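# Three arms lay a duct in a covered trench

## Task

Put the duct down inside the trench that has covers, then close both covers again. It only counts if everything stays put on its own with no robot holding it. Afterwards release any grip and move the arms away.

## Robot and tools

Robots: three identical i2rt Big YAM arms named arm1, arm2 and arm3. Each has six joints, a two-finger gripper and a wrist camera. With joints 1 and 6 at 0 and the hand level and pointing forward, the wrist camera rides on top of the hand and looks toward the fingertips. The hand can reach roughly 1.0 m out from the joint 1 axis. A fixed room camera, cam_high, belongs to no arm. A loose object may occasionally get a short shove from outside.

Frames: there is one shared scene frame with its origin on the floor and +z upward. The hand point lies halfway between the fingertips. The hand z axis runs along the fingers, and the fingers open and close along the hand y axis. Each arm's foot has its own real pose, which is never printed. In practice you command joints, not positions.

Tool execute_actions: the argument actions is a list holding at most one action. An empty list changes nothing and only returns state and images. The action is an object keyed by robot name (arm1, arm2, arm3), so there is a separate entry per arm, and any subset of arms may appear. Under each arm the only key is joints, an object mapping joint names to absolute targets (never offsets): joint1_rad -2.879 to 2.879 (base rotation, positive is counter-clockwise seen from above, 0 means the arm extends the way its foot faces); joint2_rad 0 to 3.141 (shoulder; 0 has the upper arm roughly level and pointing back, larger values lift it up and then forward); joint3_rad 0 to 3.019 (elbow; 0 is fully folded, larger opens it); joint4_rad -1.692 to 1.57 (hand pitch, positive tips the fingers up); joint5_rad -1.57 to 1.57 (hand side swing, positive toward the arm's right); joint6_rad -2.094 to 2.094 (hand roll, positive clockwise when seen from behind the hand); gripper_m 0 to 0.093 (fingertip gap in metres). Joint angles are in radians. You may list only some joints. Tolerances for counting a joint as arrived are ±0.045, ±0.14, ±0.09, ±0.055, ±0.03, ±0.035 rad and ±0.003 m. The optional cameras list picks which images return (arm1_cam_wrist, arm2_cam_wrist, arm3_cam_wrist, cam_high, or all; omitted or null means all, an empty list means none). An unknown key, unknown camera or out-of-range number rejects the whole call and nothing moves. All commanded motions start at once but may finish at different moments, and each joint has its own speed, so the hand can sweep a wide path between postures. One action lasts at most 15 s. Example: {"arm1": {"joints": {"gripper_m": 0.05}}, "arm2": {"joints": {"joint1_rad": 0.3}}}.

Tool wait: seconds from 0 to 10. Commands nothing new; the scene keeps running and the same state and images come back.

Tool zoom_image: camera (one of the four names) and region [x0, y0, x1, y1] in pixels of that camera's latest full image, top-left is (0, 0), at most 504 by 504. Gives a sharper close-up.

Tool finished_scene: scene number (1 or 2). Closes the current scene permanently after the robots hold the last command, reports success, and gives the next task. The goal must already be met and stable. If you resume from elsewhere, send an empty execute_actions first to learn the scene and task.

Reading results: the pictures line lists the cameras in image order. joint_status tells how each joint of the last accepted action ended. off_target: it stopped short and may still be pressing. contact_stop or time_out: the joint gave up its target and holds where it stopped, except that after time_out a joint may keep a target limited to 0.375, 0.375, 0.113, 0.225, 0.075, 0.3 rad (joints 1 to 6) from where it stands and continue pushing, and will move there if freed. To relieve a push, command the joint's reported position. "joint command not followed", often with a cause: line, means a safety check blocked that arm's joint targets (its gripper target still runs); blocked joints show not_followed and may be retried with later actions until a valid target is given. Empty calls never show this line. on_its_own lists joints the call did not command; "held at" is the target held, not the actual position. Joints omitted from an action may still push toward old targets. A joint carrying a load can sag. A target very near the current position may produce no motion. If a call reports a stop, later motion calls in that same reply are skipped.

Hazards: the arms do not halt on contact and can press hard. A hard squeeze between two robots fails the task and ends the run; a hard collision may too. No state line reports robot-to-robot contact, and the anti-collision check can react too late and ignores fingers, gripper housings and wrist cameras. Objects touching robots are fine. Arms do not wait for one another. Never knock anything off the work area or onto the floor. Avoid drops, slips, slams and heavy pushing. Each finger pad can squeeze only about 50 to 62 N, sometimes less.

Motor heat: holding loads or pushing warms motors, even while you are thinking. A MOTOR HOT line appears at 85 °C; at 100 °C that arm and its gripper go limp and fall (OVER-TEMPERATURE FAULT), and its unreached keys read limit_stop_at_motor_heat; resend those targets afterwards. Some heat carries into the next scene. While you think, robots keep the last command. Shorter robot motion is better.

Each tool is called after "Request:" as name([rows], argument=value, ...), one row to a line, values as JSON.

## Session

Request:
execute_actions(actions=[])

Scene clock: 0.00 s.
arm1.joint_positions: joint1_rad=-0.448 joint2_rad=+0.560 joint3_rad=+1.442 joint4_rad=-1.356 joint5_rad=+0.183 joint6_rad=-0.001 gripper_m=+0.094
arm1.joint_status: not commanded
arm1.hand: x=-0.8094 y=-0.1861 z=+1.5469 quat_wxyz=(-0.484, -0.250, -0.813, +0.205) (m; scene frame)
arm2.joint_positions: joint1_rad=+0.453 joint2_rad=+0.505 joint3_rad=+1.415 joint4_rad=-1.503 joint5_rad=+0.106 joint6_rad=+0.452 gripper_m=+0.094
arm2.joint_status: not commanded
arm2.hand: x=-0.0176 y=-0.3881 z=+1.2689 quat_wxyz=(-0.198, +0.598, -0.653, -0.422) (m; scene frame)
arm3.joint_positions: joint1_rad=-0.413 joint2_rad=+0.629 joint3_rad=+1.472 joint4_rad=-1.276 joint5_rad=+0.111 joint6_rad=+0.248 gripper_m=+0.094
arm3.joint_status: not commanded
arm3.hand: x=+0.7689 y=+0.0143 z=+1.5056 quat_wxyz=(-0.092, +0.783, -0.305, -0.533) (m; scene frame)
pictures: arm1_cam_wrist, arm2_cam_wrist, arm3_cam_wrist, cam_high
Images, in order (width x height): arm1_cam_wrist 672x504, arm2_cam_wrist 672x504, arm3_cam_wrist 672x504, cam_high 672x504.

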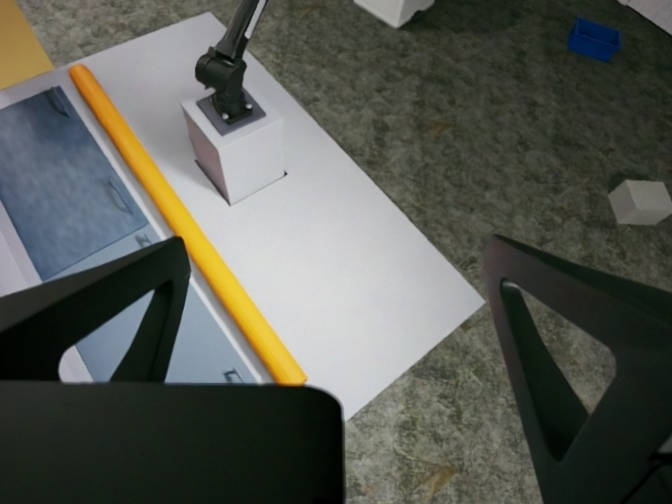

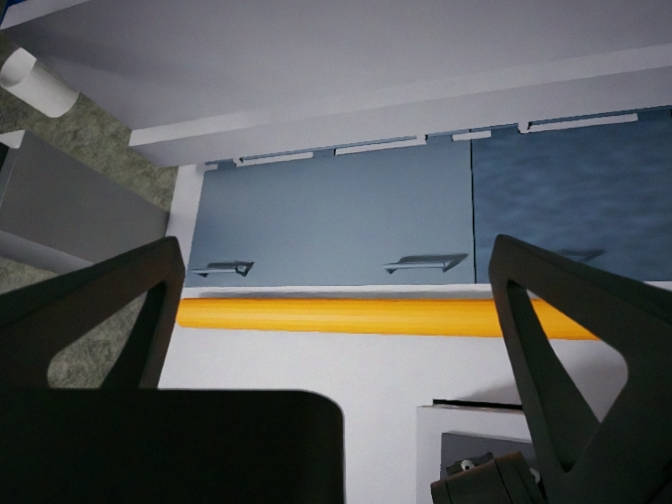

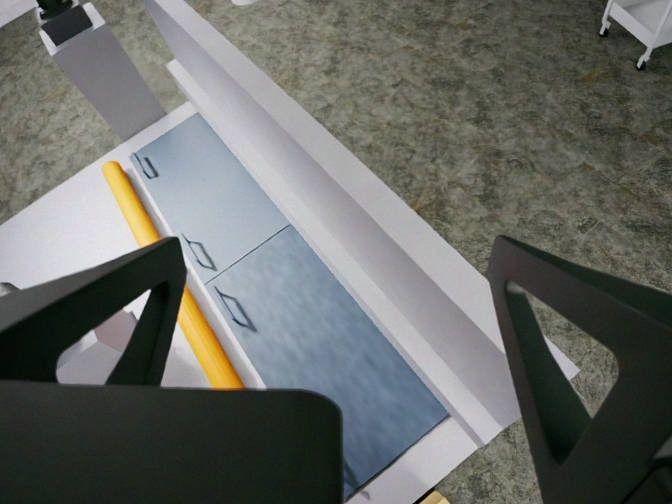

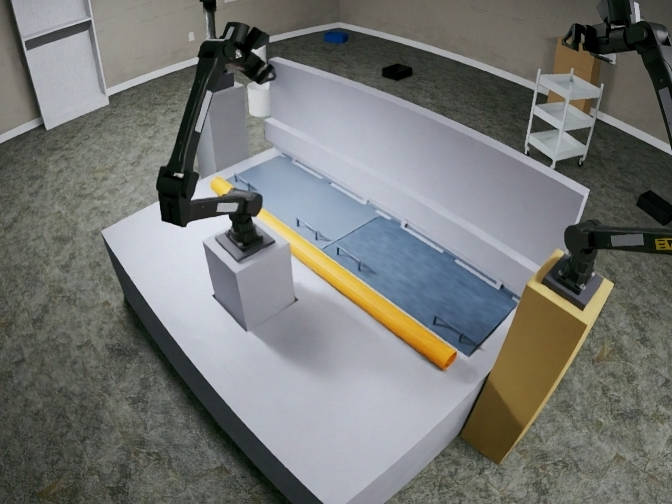

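Request:
execute_actions([
  {"arm1":{"joints":{"joint1_rad":-0.205,"joint2_rad":2.595,"joint3_rad":0.938,"joint4_rad":0.086,"joint5_rad":0,"joint6_rad":-0.27,"gripper_m":0.045}},"arm2":{"joints":{"joint1_rad":0.04,"joint2_rad":1.5,"joint3_rad":0.54,"joint4_rad":-0.58,"joint5_rad":0,"joint6_rad":1.59}},"arm3":{"joints":{"joint1_rad":0.195,"joint2_rad":2.416,"joint3_rad":0.865,"joint4_rad":-0.014,"joint5_rad":0,"joint6_rad":0.171,"gripper_m":0.045}}},
])

Scene clock: 2.30 s.
arm1.joint_positions: joint1_rad=-0.210 joint2_rad=+2.583 joint3_rad=+0.935 joint4_rad=+0.075 joint5_rad=+0.001 joint6_rad=-0.258 gripper_m=+0.045
arm1.joint_status: all done
arm1.hand: x=-0.6335 y=-0.1599 z=+0.6195 quat_wxyz=(+0.003, +0.004, -1.000, +0.004) (m; scene frame)
arm2.joint_positions: joint1_rad=+0.040 joint2_rad=+1.495 joint3_rad=+0.535 joint4_rad=-0.595 joint5_rad=+0.002 joint6_rad=+1.576 gripper_m=+0.094
arm2.joint_status: all done
arm2.hand: x=+0.0274 y=-0.2670 z=+0.6834 quat_wxyz=(+0.001, +0.003, -1.000, -0.001) (m; scene frame)
arm3.joint_positions: joint1_rad=+0.203 joint2_rad=+2.408 joint3_rad=+0.863 joint4_rad=-0.026 joint5_rad=+0.002 joint6_rad=+0.183 gripper_m=+0.045
arm3.joint_status: all done
arm3.hand: x=+0.6169 y=-0.1688 z=+0.6217 quat_wxyz=(+0.000, +1.000, +0.005, -0.002) (m; scene frame)
pictures: arm1_cam_wrist, arm2_cam_wrist, arm3_cam_wrist, cam_high
Images, in order (width x height): arm1_cam_wrist 672x504, arm2_cam_wrist 672x504, arm3_cam_wrist 672x504, cam_high 672x504.

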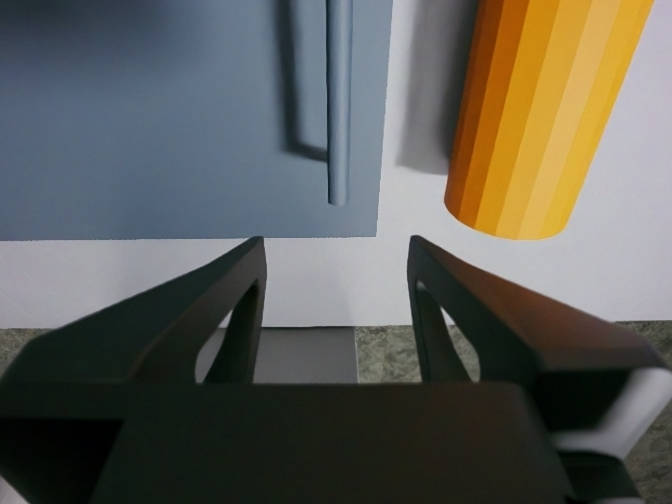

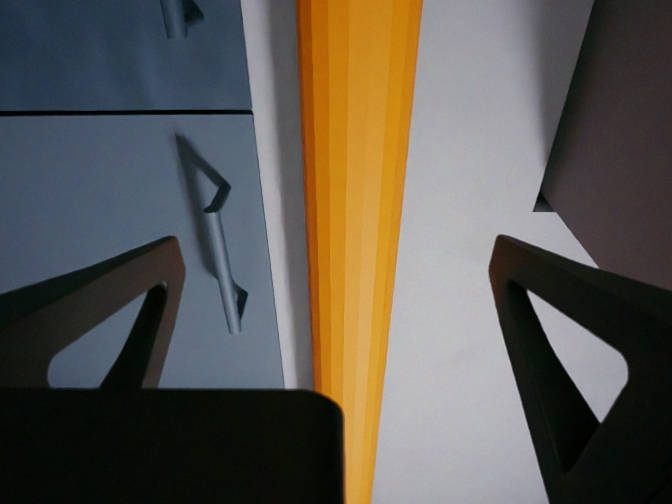

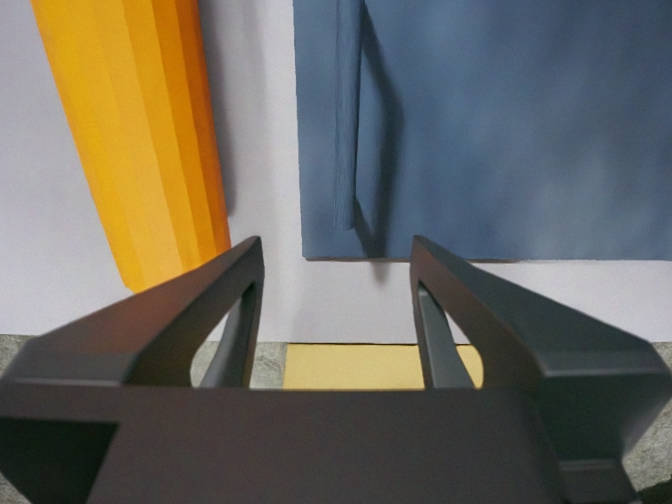

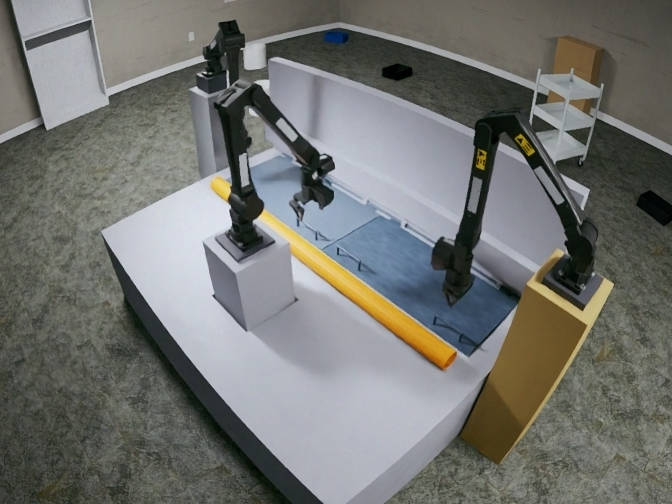

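Request:
execute_actions([
  {"arm1":{"joints":{"joint1_rad":-0.213,"joint2_rad":2.95,"joint3_rad":1.226,"joint4_rad":0.16}},"arm3":{"joints":{"joint1_rad":0.18,"joint2_rad":2.802,"joint3_rad":1.106,"joint4_rad":0.13}},"arm2":{"joints":{"joint1_rad":0.098,"joint2_rad":1.97,"joint3_rad":0.505,"joint4_rad":-0.08,"joint6_rad":1.65}}},
], cameras=["arm1_cam_wrist","arm2_cam_wrist","arm3_cam_wrist"])

Scene clock: 3.97 s.
arm1.joint_positions: joint1_rad=-0.210 joint2_rad=+2.952 joint3_rad=+1.223 joint4_rad=+0.158 joint5_rad=+0.001 joint6_rad=-0.258 gripper_m=+0.045
arm1.joint_status: all done
arm1.hand: x=-0.6369 y=-0.1601 z=+0.4847 quat_wxyz=(+0.003, +0.004, -1.000, +0.004) (m; scene frame)
arm2.joint_positions: joint1_rad=+0.094 joint2_rad=+1.967 joint3_rad=+0.507 joint4_rad=-0.094 joint5_rad=+0.002 joint6_rad=+1.637 gripper_m=+0.094
arm2.joint_status: all done
arm2.hand: x=+0.0121 y=-0.2761 z=+0.5572 quat_wxyz=(+0.001, +0.000, -1.000, -0.001) (m; scene frame)
arm3.joint_positions: joint1_rad=+0.185 joint2_rad=+2.807 joint3_rad=+1.102 joint4_rad=+0.126 joint5_rad=+0.002 joint6_rad=+0.183 gripper_m=+0.045
arm3.joint_status: all done
arm3.hand: x=+0.6247 y=-0.1613 z=+0.4821 quat_wxyz=(+0.000, +1.000, -0.004, +0.002) (m; scene frame)
pictures: arm1_cam_wrist, arm2_cam_wrist, arm3_cam_wrist
Images, in order (width x height): arm1_cam_wrist 672x504, arm2_cam_wrist 672x504, arm3_cam_wrist 672x504.

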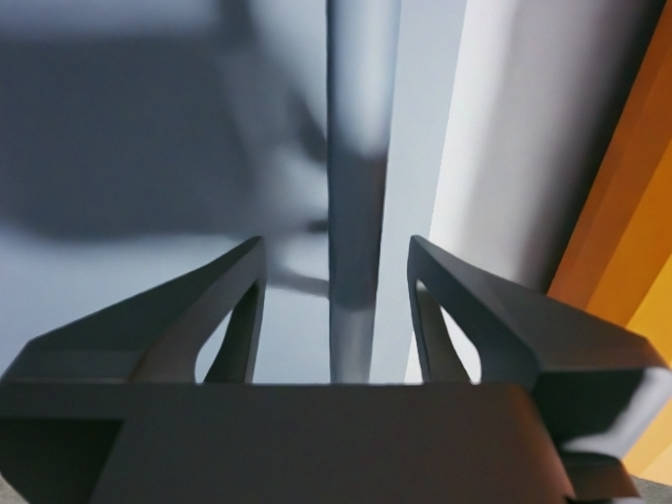

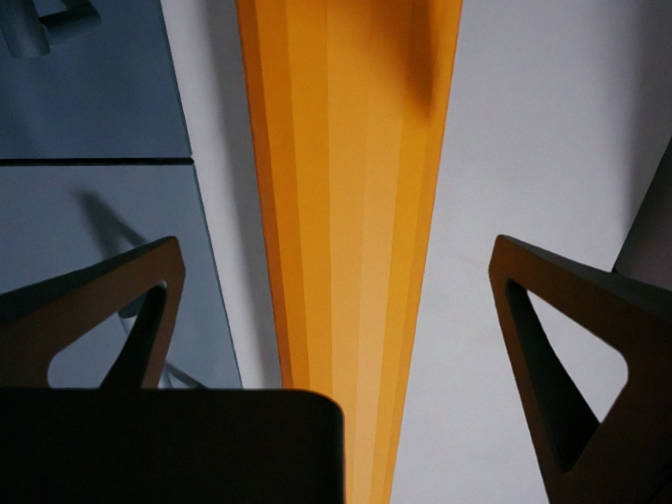

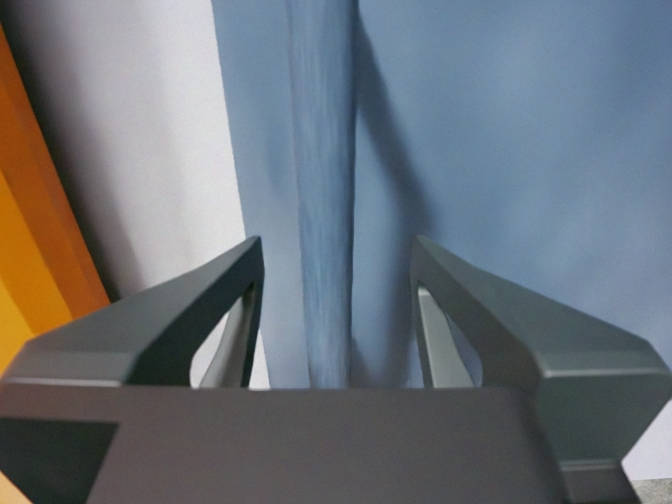

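Request:
execute_actions([
  {"arm1":{"joints":{"gripper_m":0.0}},"arm3":{"joints":{"gripper_m":0.0}},"arm2":{"joints":{"joint2_rad":2.12,"joint3_rad":0.53,"joint4_rad":0.047}}},
], cameras=[])

Request:
execute_actions([
  {"arm1":{"joints":{"joint1_rad":-0.155,"joint2_rad":2.70,"joint3_rad":1.0,"joint4_rad":0.14,"joint6_rad":-0.21}},"arm3":{"joints":{"joint1_rad":0.115,"joint2_rad":2.54,"joint3_rad":0.912,"joint4_rad":0.065,"joint6_rad":0.118}},"arm2":{"joints":{"joint2_rad":2.29,"joint3_rad":0.58,"joint4_rad":0.167}}},
])

Scene clock: 5.20 s.
arm1.joint_positions: joint1_rad=-0.216 joint2_rad=+2.952 joint3_rad=+1.225 joint4_rad=+0.158 joint5_rad=+0.010 joint6_rad=-0.260 gripper_m=+0.010
arm1.joint_status: gripper_m off_target (ended at +0.010, target +0.000)
arm1.hand: x=-0.6366 y=-0.1640 z=+0.4846 quat_wxyz=(+0.003, +0.001, -1.000, +0.008) (m; scene frame)
arm2.joint_positions: joint1_rad=+0.094 joint2_rad=+2.120 joint3_rad=+0.529 joint4_rad=+0.033 joint5_rad=+0.002 joint6_rad=+1.637 gripper_m=+0.094
arm2.joint_status: all done
arm2.hand: x=+0.0122 y=-0.2807 z=+0.5194 quat_wxyz=(+0.001, +0.000, -1.000, +0.001) (m; scene frame)
arm3.joint_positions: joint1_rad=+0.187 joint2_rad=+2.807 joint3_rad=+1.103 joint4_rad=+0.126 joint5_rad=-0.007 joint6_rad=+0.182 gripper_m=+0.010
arm3.joint_status: gripper_m off_target (ended at +0.010, target +0.000)
arm3.hand: x=+0.6245 y=-0.1634 z=+0.4821 quat_wxyz=(+0.004, +1.000, -0.002, +0.002) (m; scene frame)
pictures: none
No camera images: the call's "cameras" was empty. Leave "cameras" out to get every camera's image.

Scene clock: 6.30 s.
arm1.joint_positions: joint1_rad=-0.170 joint2_rad=+2.771 joint3_rad=+1.046 joint4_rad=+0.161 joint5_rad=+0.014 joint6_rad=-0.215 gripper_m=+0.010
arm1.joint_status: all done
arm1.hand: x=-0.6378 y=-0.1474 z=+0.5533 quat_wxyz=(+0.000, +0.002, -1.000, +0.011) (m; scene frame)
arm2.joint_positions: joint1_rad=+0.094 joint2_rad=+2.291 joint3_rad=+0.578 joint4_rad=+0.153 joint5_rad=+0.001 joint6_rad=+1.637 gripper_m=+0.094
arm2.joint_status: all done
arm2.hand: x=+0.0121 y=-0.2832 z=+0.4754 quat_wxyz=(+0.001, +0.000, -1.000, +0.002) (m; scene frame)
arm3.joint_positions: joint1_rad=+0.130 joint2_rad=+2.605 joint3_rad=+0.945 joint4_rad=+0.086 joint5_rad=-0.021 joint6_rad=+0.126 gripper_m=+0.010
arm3.joint_status: all done
arm3.hand: x=+0.6240 y=-0.1459 z=+0.5553 quat_wxyz=(+0.011, +1.000, -0.003, +0.001) (m; scene frame)
pictures: arm1_cam_wrist, arm2_cam_wrist, arm3_cam_wrist, cam_high
Images, in order (width x height): arm1_cam_wrist 672x504, arm2_cam_wrist 672x504, arm3_cam_wrist 672x504, cam_high 672x504.

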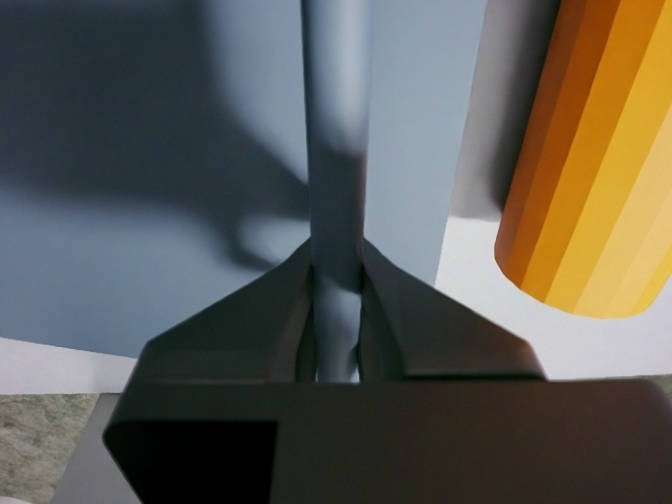

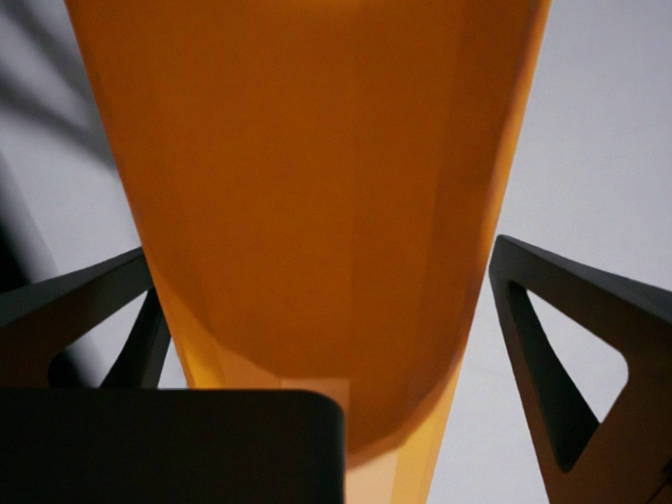

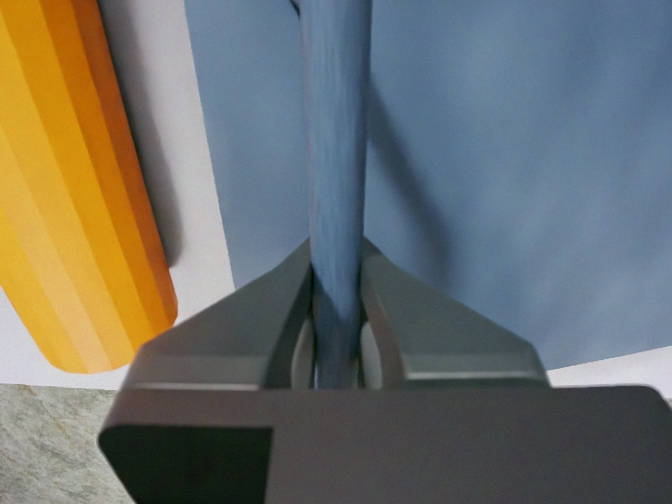

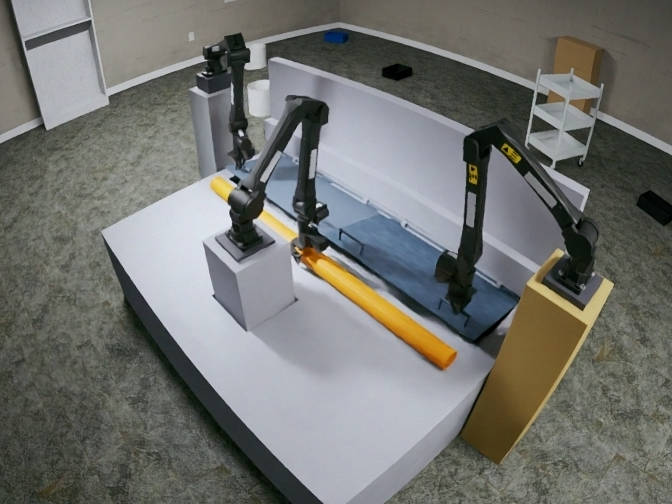

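Request:
execute_actions([
  {"arm1":{"joints":{"joint1_rad":-0.044,"joint2_rad":2.51,"joint3_rad":0.86,"joint4_rad":0.09,"joint6_rad":-0.1}},"arm3":{"joints":{"joint1_rad":0.006,"joint2_rad":2.338,"joint3_rad":0.803,"joint4_rad":-0.025,"joint6_rad":0.01}},"arm2":{"joints":{"gripper_m":0.0}}},
], cameras=[])

Request:
execute_actions([
  {"arm1":{"joints":{"joint1_rad":0.12,"joint2_rad":2.33,"joint3_rad":0.772,"joint4_rad":0.005,"joint5_rad":0.02,"joint6_rad":0.06}},"arm3":{"joints":{"joint1_rad":-0.15,"joint2_rad":2.155,"joint3_rad":0.755,"joint4_rad":-0.152,"joint5_rad":-0.02,"joint6_rad":-0.14}},"arm2":{"joints":{"joint2_rad":2.12,"joint3_rad":0.545,"joint4_rad":0.05}}},
], cameras=[])

Request:
execute_actions([
  {"arm1":{"joints":{"joint1_rad":0.345,"joint2_rad":2.148,"joint3_rad":0.742,"joint4_rad":-0.15,"joint6_rad":0.275}},"arm3":{"joints":{"joint1_rad":-0.362,"joint2_rad":1.99,"joint3_rad":0.775,"joint4_rad":-0.34,"joint6_rad":-0.34}}},
])

Scene clock: 7.53 s.
arm1.joint_positions: joint1_rad=-0.068 joint2_rad=+2.577 joint3_rad=+0.894 joint4_rad=+0.111 joint5_rad=+0.028 joint6_rad=-0.113 gripper_m=+0.010
arm1.joint_status: all done
arm1.hand: x=-0.6389 y=-0.1144 z=+0.6227 quat_wxyz=(+0.004, +0.002, -1.000, +0.017) (m; scene frame)
arm2.joint_positions: joint1_rad=+0.094 joint2_rad=+2.291 joint3_rad=+0.582 joint4_rad=+0.159 joint5_rad=+0.001 joint6_rad=+1.637 gripper_m=+0.074
arm2.joint_status: gripper_m off_target (ended at +0.074, target +0.000)
arm2.hand: x=+0.0119 y=-0.2793 z=+0.4754 quat_wxyz=(+0.002, +0.000, -1.000, -0.003) (m; scene frame)
arm3.joint_positions: joint1_rad=+0.027 joint2_rad=+2.396 joint3_rad=+0.824 joint4_rad=-0.003 joint5_rad=-0.031 joint6_rad=+0.023 gripper_m=+0.010
arm3.joint_status: all done
arm3.hand: x=+0.6243 y=-0.1120 z=+0.6254 quat_wxyz=(+0.017, +1.000, -0.002, +0.000) (m; scene frame)
pictures: none
No camera images: the call's "cameras" was empty. Leave "cameras" out to get every camera's image.

Scene clock: 9.57 s.
arm1.joint_positions: joint1_rad=+0.090 joint2_rad=+2.389 joint3_rad=+0.788 joint4_rad=+0.022 joint5_rad=+0.057 joint6_rad=+0.047 gripper_m=+0.010
arm1.joint_status: joint5_rad time_out (moved +0.028 of -0.008); the others done
arm1.on_its_own: joint5_rad reads +0.057 and still pushes toward +0.020 since a time_out
arm1.hand: x=-0.6403 y=-0.0660 z=+0.6842 quat_wxyz=(+0.005, +0.001, -0.999, +0.032) (m; scene frame)
arm2.joint_positions: joint1_rad=+0.094 joint2_rad=+2.164 joint3_rad=+0.551 joint4_rad=+0.057 joint5_rad=+0.000 joint6_rad=+1.638 gripper_m=+0.074
arm2.joint_status: all done
arm2.hand: x=+0.0116 y=-0.2768 z=+0.5080 quat_wxyz=(+0.002, -0.001, -1.000, +0.000) (m; scene frame)
arm3.joint_positions: joint1_rad=-0.124 joint2_rad=+2.207 joint3_rad=+0.761 joint4_rad=-0.135 joint5_rad=-0.058 joint6_rad=-0.128 gripper_m=+0.010
arm3.joint_status: joint5_rad time_out (moved -0.027 of +0.011); the others done
arm3.on_its_own: joint5_rad reads -0.058 and still pushes toward -0.020 since a time_out
arm3.hand: x=+0.6245 y=-0.0640 z=+0.6857 quat_wxyz=(+0.031, +1.000, -0.003, -0.001) (m; scene frame)
pictures: none
No camera images: the call's "cameras" was empty. Leave "cameras" out to get every camera's image.

not run: a stop came earlier in this reply.

Request:
execute_actions([
  {"arm1":{"joints":{"joint1_rad":0.345,"joint2_rad":2.148,"joint3_rad":0.742,"joint4_rad":-0.15,"joint6_rad":0.275}},"arm3":{"joints":{"joint1_rad":-0.362,"joint2_rad":1.99,"joint3_rad":0.775,"joint4_rad":-0.34,"joint6_rad":-0.34}},"arm2":{"joints":{"joint1_rad":0.072,"joint2_rad":2.10,"joint3_rad":0.77,"joint4_rad":-0.175,"joint6_rad":1.605}}},
])

Scene clock: 11.10 s.
arm1.joint_positions: joint1_rad=+0.315 joint2_rad=+2.195 joint3_rad=+0.744 joint4_rad=-0.138 joint5_rad=+0.059 joint6_rad=+0.271 gripper_m=+0.010
arm1.joint_status: all done
arm1.on_its_own: joint5_rad reads +0.059 and still pushes toward +0.020 since a time_out
arm1.hand: x=-0.6416 y=+0.0101 z=+0.7446 quat_wxyz=(+0.003, +0.002, -0.999, +0.034) (m; scene frame)
arm2.joint_positions: joint1_rad=+0.079 joint2_rad=+2.157 joint3_rad=+0.755 joint4_rad=-0.168 joint5_rad=+0.000 joint6_rad=+1.617 gripper_m=+0.074
arm2.joint_status: all done
arm2.hand: x=+0.0121 y=-0.2014 z=+0.5139 quat_wxyz=(+0.001, +0.002, -1.000, +0.007) (m; scene frame)
arm3.joint_positions: joint1_rad=-0.333 joint2_rad=+2.031 joint3_rad=+0.770 joint4_rad=-0.330 joint5_rad=-0.060 joint6_rad=-0.336 gripper_m=+0.010
arm3.joint_status: all done
arm3.on_its_own: joint5_rad reads -0.060 and still pushes toward -0.020 since a time_out
arm3.hand: x=+0.6247 y=+0.0120 z=+0.7457 quat_wxyz=(+0.033, +0.999, -0.004, -0.003) (m; scene frame)
pictures: arm1_cam_wrist, arm2_cam_wrist, arm3_cam_wrist, cam_high
Images, in order (width x height): arm1_cam_wrist 672x504, arm2_cam_wrist 672x504, arm3_cam_wrist 672x504, cam_high 672x504.

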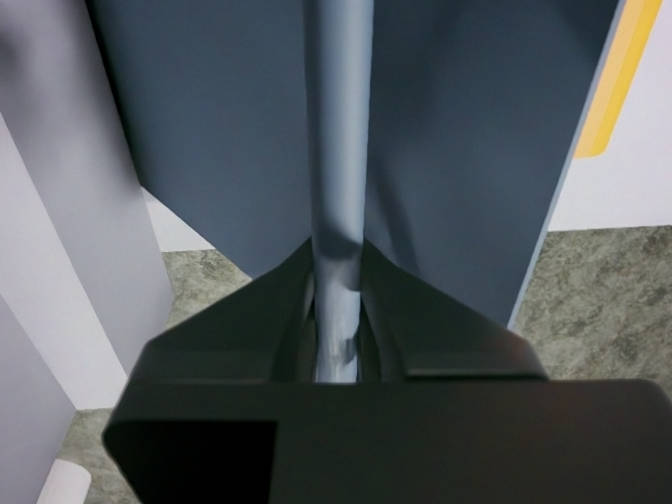

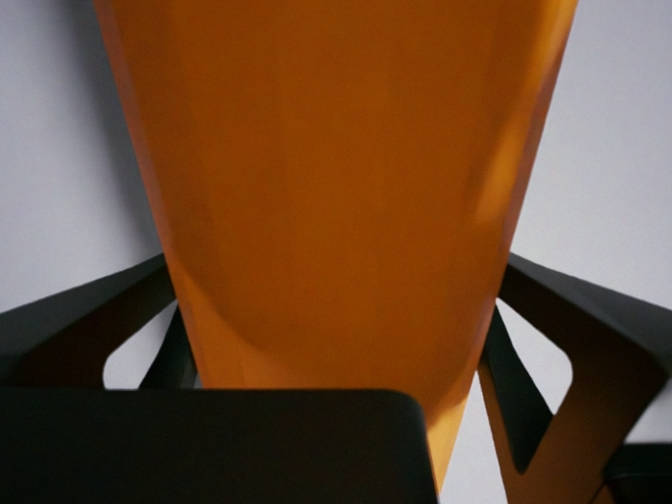

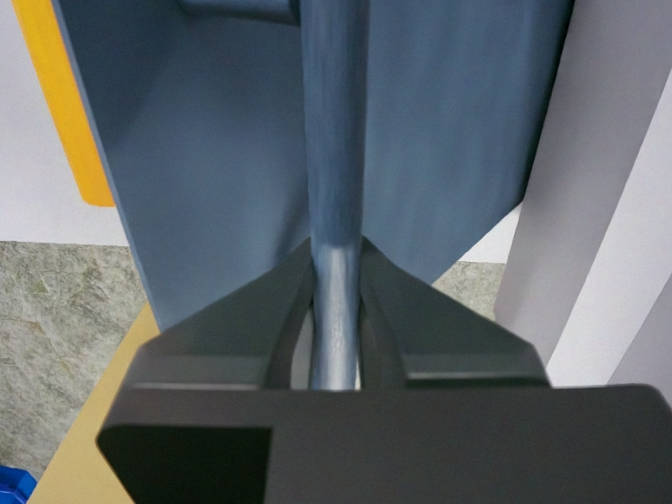

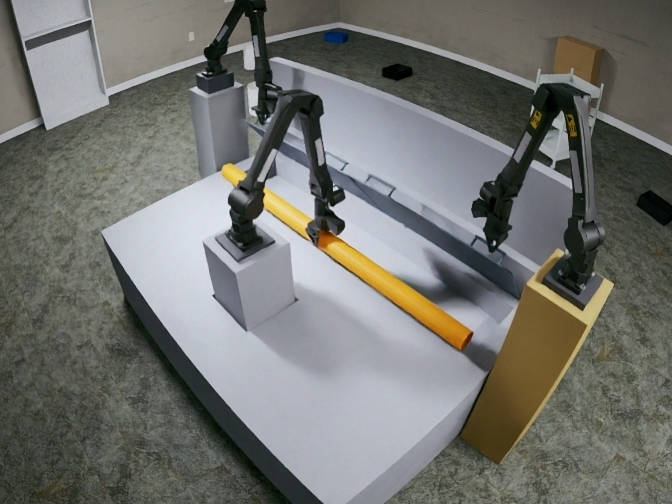

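Request:
execute_actions([
  {"arm1":{"joints":{"joint1_rad":0.485,"joint2_rad":2.08,"joint3_rad":0.787,"joint4_rad":-0.288,"joint5_rad":0.08,"joint6_rad":0.432}},"arm3":{"joints":{"joint1_rad":-0.485,"joint2_rad":1.95,"joint3_rad":0.84,"joint4_rad":-0.48,"joint5_rad":-0.085,"joint6_rad":-0.478}},"arm2":{"joints":{"joint1_rad":0.06,"joint2_rad":2.19,"joint3_rad":1.095,"joint4_rad":-0.385,"joint6_rad":1.598}}},
], cameras=[])

Request:
execute_actions([
  {"arm2":{"joints":{"joint2_rad":2.255,"joint3_rad":1.124,"joint4_rad":-0.32}}},
], cameras=["cam_high"])

Request:
zoom_image(camera="cam_high", region=[430, 270, 530, 370])

Request:
zoom_image(camera="cam_high", region=[210, 130, 310, 230])

Scene clock: 13.27 s.
arm1.joint_positions: joint1_rad=+0.450 joint2_rad=+2.143 joint3_rad=+0.780 joint4_rad=-0.266 joint5_rad=+0.116 joint6_rad=+0.413 gripper_m=+0.010
arm1.joint_status: joint5_rad time_out (moved +0.057 of +0.021); the others done
arm1.on_its_own: joint5_rad reads +0.116 and still pushes toward +0.080 since a time_out
arm1.hand: x=-0.6430 y=+0.0486 z=+0.7652 quat_wxyz=(+0.006, +0.000, -0.998, +0.068) (m; scene frame)
arm2.joint_positions: joint1_rad=+0.068 joint2_rad=+2.258 joint3_rad=+1.071 joint4_rad=-0.376 joint5_rad=+0.000 joint6_rad=+1.609 gripper_m=+0.074
arm2.joint_status: all done
arm2.hand: x=+0.0117 y=-0.0939 z=+0.5067 quat_wxyz=(+0.002, +0.001, -1.000, +0.003) (m; scene frame)
arm3.joint_positions: joint1_rad=-0.447 joint2_rad=+2.005 joint3_rad=+0.822 joint4_rad=-0.449 joint5_rad=-0.125 joint6_rad=-0.458 gripper_m=+0.010
arm3.joint_status: joint5_rad time_out (moved -0.065 of -0.025); the others done
arm3.on_its_own: joint5_rad reads -0.125 and still pushes toward -0.085 since a time_out
arm3.hand: x=+0.6261 y=+0.0448 z=+0.7631 quat_wxyz=(+0.071, +0.997, -0.001, -0.002) (m; scene frame)
pictures: none
No camera images: the call's "cameras" was empty. Leave "cameras" out to get every camera's image.

not run: a stop came earlier in this reply.

Region (430, 270, 530, 370) of cam_high's 672x504 image, scaled by 5.040, with more detail than that image has.

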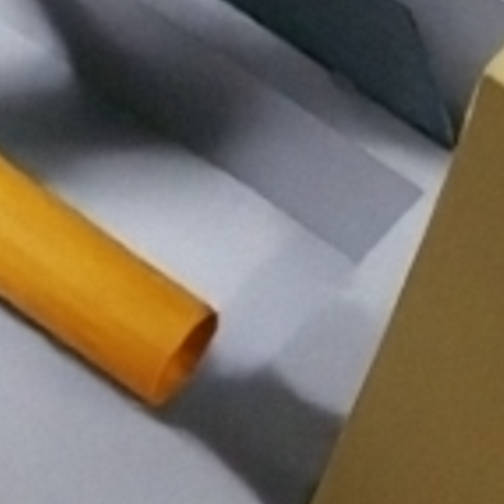

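Region (210, 130, 310, 230) of cam_high's 672x504 image, scaled by 5.040, with more detail than that image has.

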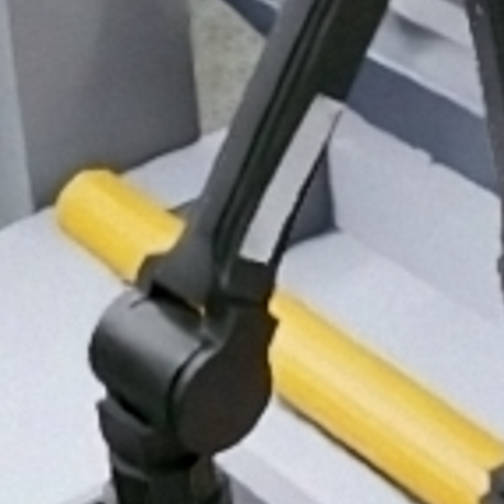

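Request:
execute_actions([
  {"arm2":{"joints":{"joint2_rad":2.255,"joint3_rad":1.118,"joint4_rad":-0.322}}},
], cameras=["cam_high"])

Request:
zoom_image(camera="cam_high", region=[430, 270, 530, 370])

Request:
zoom_image(camera="cam_high", region=[210, 130, 310, 230])

Scene clock: 14.27 s.
arm1.joint_positions: joint1_rad=+0.450 joint2_rad=+2.143 joint3_rad=+0.780 joint4_rad=-0.266 joint5_rad=+0.116 joint6_rad=+0.413 gripper_m=+0.010
arm1.joint_status: not commanded
arm1.on_its_own: joint5_rad reads +0.116 and still pushes toward +0.080 since a time_out
arm1.hand: x=-0.6430 y=+0.0486 z=+0.7652 quat_wxyz=(+0.006, +0.000, -0.998, +0.068) (m; scene frame)
arm2.joint_positions: joint1_rad=+0.068 joint2_rad=+2.322 joint3_rad=+1.081 joint4_rad=-0.332 joint5_rad=-0.001 joint6_rad=+1.609 gripper_m=+0.074
arm2.joint_status: all done
arm2.hand: x=+0.0118 y=-0.1005 z=+0.4804 quat_wxyz=(+0.002, +0.001, -1.000, +0.008) (m; scene frame)
arm3.joint_positions: joint1_rad=-0.447 joint2_rad=+2.005 joint3_rad=+0.822 joint4_rad=-0.449 joint5_rad=-0.125 joint6_rad=-0.458 gripper_m=+0.010
arm3.joint_status: not commanded
arm3.on_its_own: joint5_rad reads -0.125 and still pushes toward -0.085 since a time_out
arm3.hand: x=+0.6261 y=+0.0448 z=+0.7631 quat_wxyz=(+0.071, +0.997, -0.001, -0.002) (m; scene frame)
pictures: cam_high
Images, in order (width x height): cam_high 672x504.

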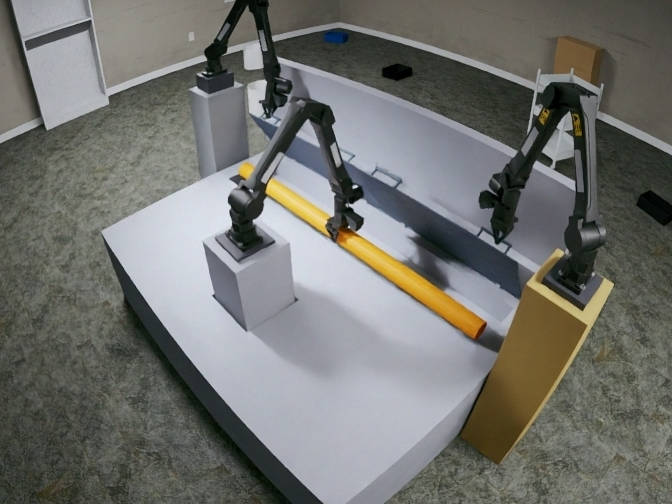

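Region (430, 270, 530, 370) of cam_high's 672x504 image, scaled by 5.040, with more detail than that image has.

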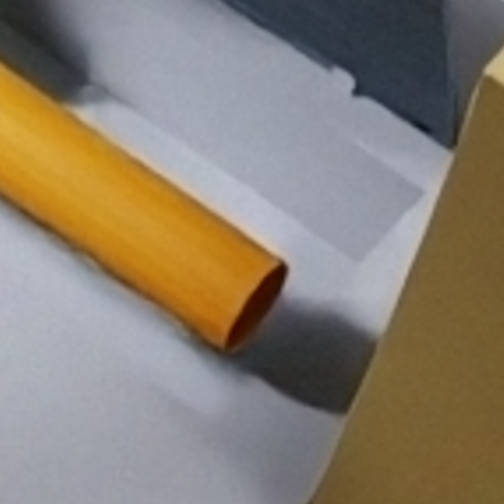

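Region (210, 130, 310, 230) of cam_high's 672x504 image, scaled by 5.040, with more detail than that image has.

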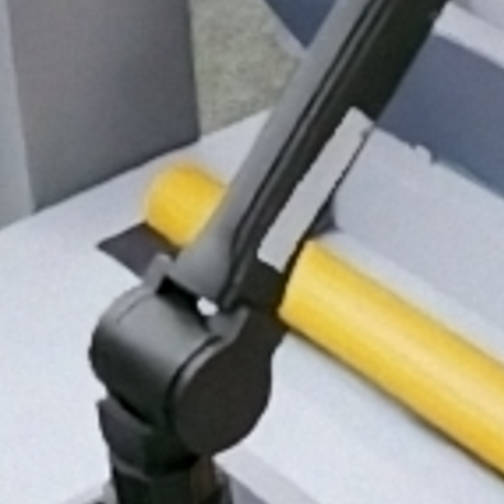

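Request:
execute_actions([
  {"arm2":{"joints":{"joint2_rad":2.39,"joint3_rad":1.175,"joint4_rad":-0.235}}},
], cameras=["cam_high"])

Request:
execute_actions([
  {"arm2":{"joints":{"joint2_rad":2.525,"joint3_rad":1.245,"joint4_rad":-0.177}}},
], cameras=["cam_high"])

Scene clock: 15.50 s.
arm1.joint_positions: joint1_rad=+0.450 joint2_rad=+2.143 joint3_rad=+0.780 joint4_rad=-0.266 joint5_rad=+0.116 joint6_rad=+0.413 gripper_m=+0.010
arm1.joint_status: not commanded
arm1.on_its_own: joint5_rad reads +0.116 and still pushes toward +0.080 since a time_out
arm1.hand: x=-0.6430 y=+0.0486 z=+0.7652 quat_wxyz=(+0.006, +0.000, -0.998, +0.068) (m; scene frame)
arm2.joint_positions: joint1_rad=+0.068 joint2_rad=+2.463 joint3_rad=+1.151 joint4_rad=-0.238 joint5_rad=+0.000 joint6_rad=+1.609 gripper_m=+0.074
arm2.joint_status: all done
arm2.hand: x=+0.0113 y=-0.0927 z=+0.4268 quat_wxyz=(+0.002, +0.001, -1.000, -0.003) (m; scene frame)
arm3.joint_positions: joint1_rad=-0.447 joint2_rad=+2.005 joint3_rad=+0.822 joint4_rad=-0.449 joint5_rad=-0.125 joint6_rad=-0.458 gripper_m=+0.010
arm3.joint_status: not commanded
arm3.on_its_own: joint5_rad reads -0.125 and still pushes toward -0.085 since a time_out
arm3.hand: x=+0.6261 y=+0.0448 z=+0.7631 quat_wxyz=(+0.071, +0.997, -0.001, -0.002) (m; scene frame)
pictures: cam_high
Images, in order (width x height): cam_high 672x504.

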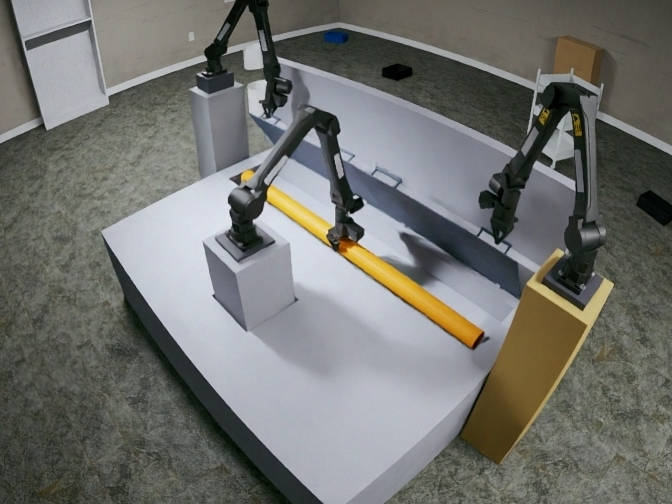

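Scene clock: 16.67 s.
arm1.joint_positions: joint1_rad=+0.450 joint2_rad=+2.143 joint3_rad=+0.780 joint4_rad=-0.266 joint5_rad=+0.116 joint6_rad=+0.413 gripper_m=+0.010
arm1.joint_status: not commanded
arm1.on_its_own: joint5_rad reads +0.116 and still pushes toward +0.080 since a time_out
arm1.hand: x=-0.6430 y=+0.0486 z=+0.7652 quat_wxyz=(+0.006, +0.000, -0.998, +0.068) (m; scene frame)
arm2.joint_positions: joint1_rad=+0.068 joint2_rad=+2.597 joint3_rad=+1.226 joint4_rad=-0.180 joint5_rad=+0.000 joint6_rad=+1.609 gripper_m=+0.074
arm2.joint_status: all done
arm2.hand: x=+0.0112 y=-0.0944 z=+0.3746 quat_wxyz=(+0.002, +0.001, -1.000, -0.002) (m; scene frame)
arm3.joint_positions: joint1_rad=-0.447 joint2_rad=+2.005 joint3_rad=+0.822 joint4_rad=-0.449 joint5_rad=-0.125 joint6_rad=-0.458 gripper_m=+0.010
arm3.joint_status: not commanded
arm3.on_its_own: joint5_rad reads -0.125 and still pushes toward -0.085 since a time_out
arm3.hand: x=+0.6261 y=+0.0448 z=+0.7631 quat_wxyz=(+0.071, +0.997, -0.001, -0.002) (m; scene frame)
pictures: cam_high
Images, in order (width x height): cam_high 672x504.

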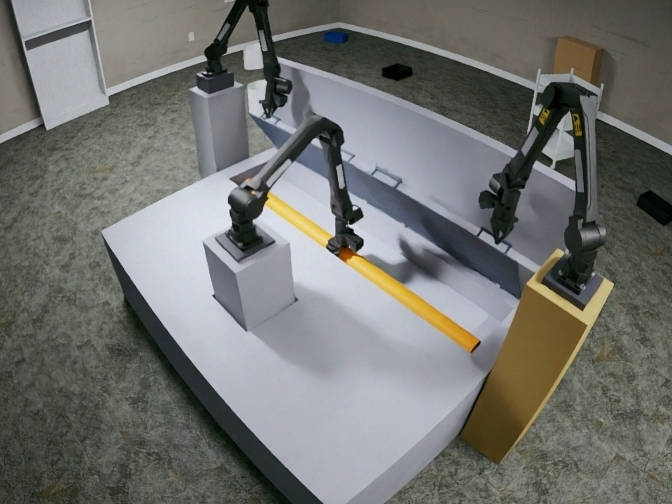

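Request:
execute_actions([
  {"arm2":{"joints":{"joint2_rad":2.59,"joint3_rad":1.255,"joint4_rad":-0.165}}},
], cameras=[])

Scene clock: 17.43 s.
arm1.joint_positions: joint1_rad=+0.450 joint2_rad=+2.143 joint3_rad=+0.780 joint4_rad=-0.266 joint5_rad=+0.116 joint6_rad=+0.413 gripper_m=+0.010
arm1.joint_status: not commanded
arm1.on_its_own: joint5_rad reads +0.116 and still pushes toward +0.080 since a time_out
arm1.hand: x=-0.6430 y=+0.0486 z=+0.7652 quat_wxyz=(+0.006, +0.000, -0.998, +0.068) (m; scene frame)
arm2.joint_positions: joint1_rad=+0.068 joint2_rad=+2.620 joint3_rad=+1.238 joint4_rad=-0.175 joint5_rad=+0.000 joint6_rad=+1.608 gripper_m=+0.074
arm2.joint_status: all done
arm2.hand: x=+0.0113 y=-0.0967 z=+0.3656 quat_wxyz=(+0.002, +0.001, -1.000, +0.000) (m; scene frame)
arm3.joint_positions: joint1_rad=-0.447 joint2_rad=+2.005 joint3_rad=+0.822 joint4_rad=-0.449 joint5_rad=-0.125 joint6_rad=-0.458 gripper_m=+0.010
arm3.joint_status: not commanded
arm3.on_its_own: joint5_rad reads -0.125 and still pushes toward -0.085 since a time_out
arm3.hand: x=+0.6261 y=+0.0448 z=+0.7631 quat_wxyz=(+0.071, +0.997, -0.001, -0.002) (m; scene frame)
pictures: none
No camera images: the call's "cameras" was empty. Leave "cameras" out to get every camera's image.

Request:
execute_actions([
  {"arm2":{"joints":{"joint2_rad":2.615,"joint3_rad":1.24,"gripper_m":0.093}}},
], cameras=[])

Request:
execute_actions([
  {"arm2":{"joints":{"joint2_rad":2.405,"joint3_rad":1.118,"joint4_rad":-0.297}}},
], cameras=[])

Request:
execute_actions([
  {"arm2":{"joints":{"joint2_rad":2.1,"joint3_rad":0.85,"joint4_rad":-0.33}}},
], cameras=["cam_high"])

Scene clock: 18.23 s.
arm1.joint_positions: joint1_rad=+0.450 joint2_rad=+2.143 joint3_rad=+0.780 joint4_rad=-0.266 joint5_rad=+0.116 joint6_rad=+0.413 gripper_m=+0.010
arm1.joint_status: not commanded
arm1.on_its_own: joint5_rad reads +0.116 and still pushes toward +0.080 since a time_out
arm1.hand: x=-0.6430 y=+0.0486 z=+0.7652 quat_wxyz=(+0.006, +0.000, -0.998, +0.068) (m; scene frame)
arm2.joint_positions: joint1_rad=+0.068 joint2_rad=+2.621 joint3_rad=+1.238 joint4_rad=-0.175 joint5_rad=+0.000 joint6_rad=+1.608 gripper_m=+0.093
arm2.joint_status: all done
arm2.hand: x=+0.0113 y=-0.0967 z=+0.3654 quat_wxyz=(+0.002, +0.001, -1.000, +0.000) (m; scene frame)
arm3.joint_positions: joint1_rad=-0.447 joint2_rad=+2.005 joint3_rad=+0.822 joint4_rad=-0.449 joint5_rad=-0.125 joint6_rad=-0.458 gripper_m=+0.010
arm3.joint_status: not commanded
arm3.on_its_own: joint5_rad reads -0.125 and still pushes toward -0.085 since a time_out
arm3.hand: x=+0.6261 y=+0.0448 z=+0.7631 quat_wxyz=(+0.071, +0.997, -0.001, -0.002) (m; scene frame)
pictures: none
No camera images: the call's "cameras" was empty. Leave "cameras" out to get every camera's image.

Scene clock: 19.20 s.
arm1.joint_positions: joint1_rad=+0.450 joint2_rad=+2.143 joint3_rad=+0.780 joint4_rad=-0.266 joint5_rad=+0.116 joint6_rad=+0.413 gripper_m=+0.010
arm1.joint_status: not commanded
arm1.on_its_own: joint5_rad reads +0.116 and still pushes toward +0.080 since a time_out
arm1.hand: x=-0.6430 y=+0.0486 z=+0.7652 quat_wxyz=(+0.006, +0.000, -0.998, +0.068) (m; scene frame)
arm2.joint_positions: joint1_rad=+0.068 joint2_rad=+2.392 joint3_rad=+1.117 joint4_rad=-0.285 joint5_rad=-0.001 joint6_rad=+1.603 gripper_m=+0.093
arm2.joint_status: all done
arm2.hand: x=+0.0114 y=-0.0951 z=+0.4541 quat_wxyz=(+0.002, +0.003, -1.000, +0.002) (m; scene frame)
arm3.joint_positions: joint1_rad=-0.447 joint2_rad=+2.005 joint3_rad=+0.822 joint4_rad=-0.449 joint5_rad=-0.125 joint6_rad=-0.458 gripper_m=+0.010
arm3.joint_status: not commanded
arm3.on_its_own: joint5_rad reads -0.125 and still pushes toward -0.085 since a time_out
arm3.hand: x=+0.6261 y=+0.0448 z=+0.7631 quat_wxyz=(+0.071, +0.997, -0.001, -0.002) (m; scene frame)
pictures: none
No camera images: the call's "cameras" was empty. Leave "cameras" out to get every camera's image.

Scene clock: 20.27 s.
arm1.joint_positions: joint1_rad=+0.450 joint2_rad=+2.143 joint3_rad=+0.780 joint4_rad=-0.266 joint5_rad=+0.116 joint6_rad=+0.413 gripper_m=+0.010
arm1.joint_status: not commanded
arm1.on_its_own: joint5_rad reads +0.116 and still pushes toward +0.080 since a time_out
arm1.hand: x=-0.6430 y=+0.0486 z=+0.7652 quat_wxyz=(+0.006, +0.000, -0.998, +0.068) (m; scene frame)
arm2.joint_positions: joint1_rad=+0.068 joint2_rad=+2.088 joint3_rad=+0.852 joint4_rad=-0.323 joint5_rad=-0.001 joint6_rad=+1.603 gripper_m=+0.093
arm2.joint_status: all done
arm2.hand: x=+0.0142 y=-0.1565 z=+0.5466 quat_wxyz=(+0.002, +0.003, -1.000, +0.001) (m; scene frame)
arm3.joint_positions: joint1_rad=-0.447 joint2_rad=+2.005 joint3_rad=+0.822 joint4_rad=-0.449 joint5_rad=-0.125 joint6_rad=-0.458 gripper_m=+0.010
arm3.joint_status: not commanded
arm3.on_its_own: joint5_rad reads -0.125 and still pushes toward -0.085 since a time_out
arm3.hand: x=+0.6261 y=+0.0448 z=+0.7631 quat_wxyz=(+0.071, +0.997, -0.001, -0.002) (m; scene frame)
pictures: cam_high
Images, in order (width x height): cam_high 672x504.

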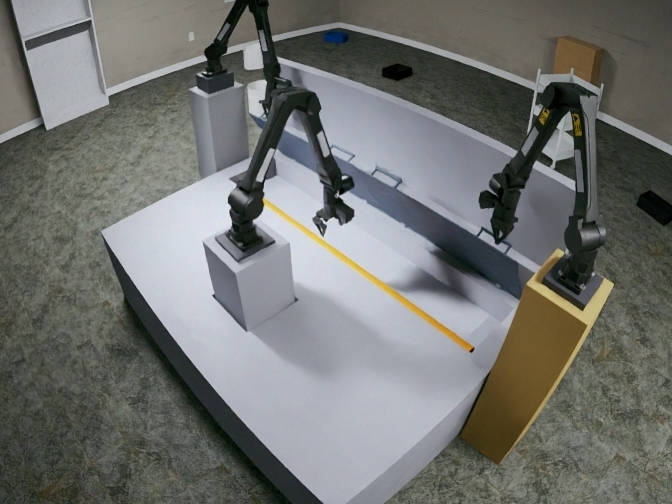

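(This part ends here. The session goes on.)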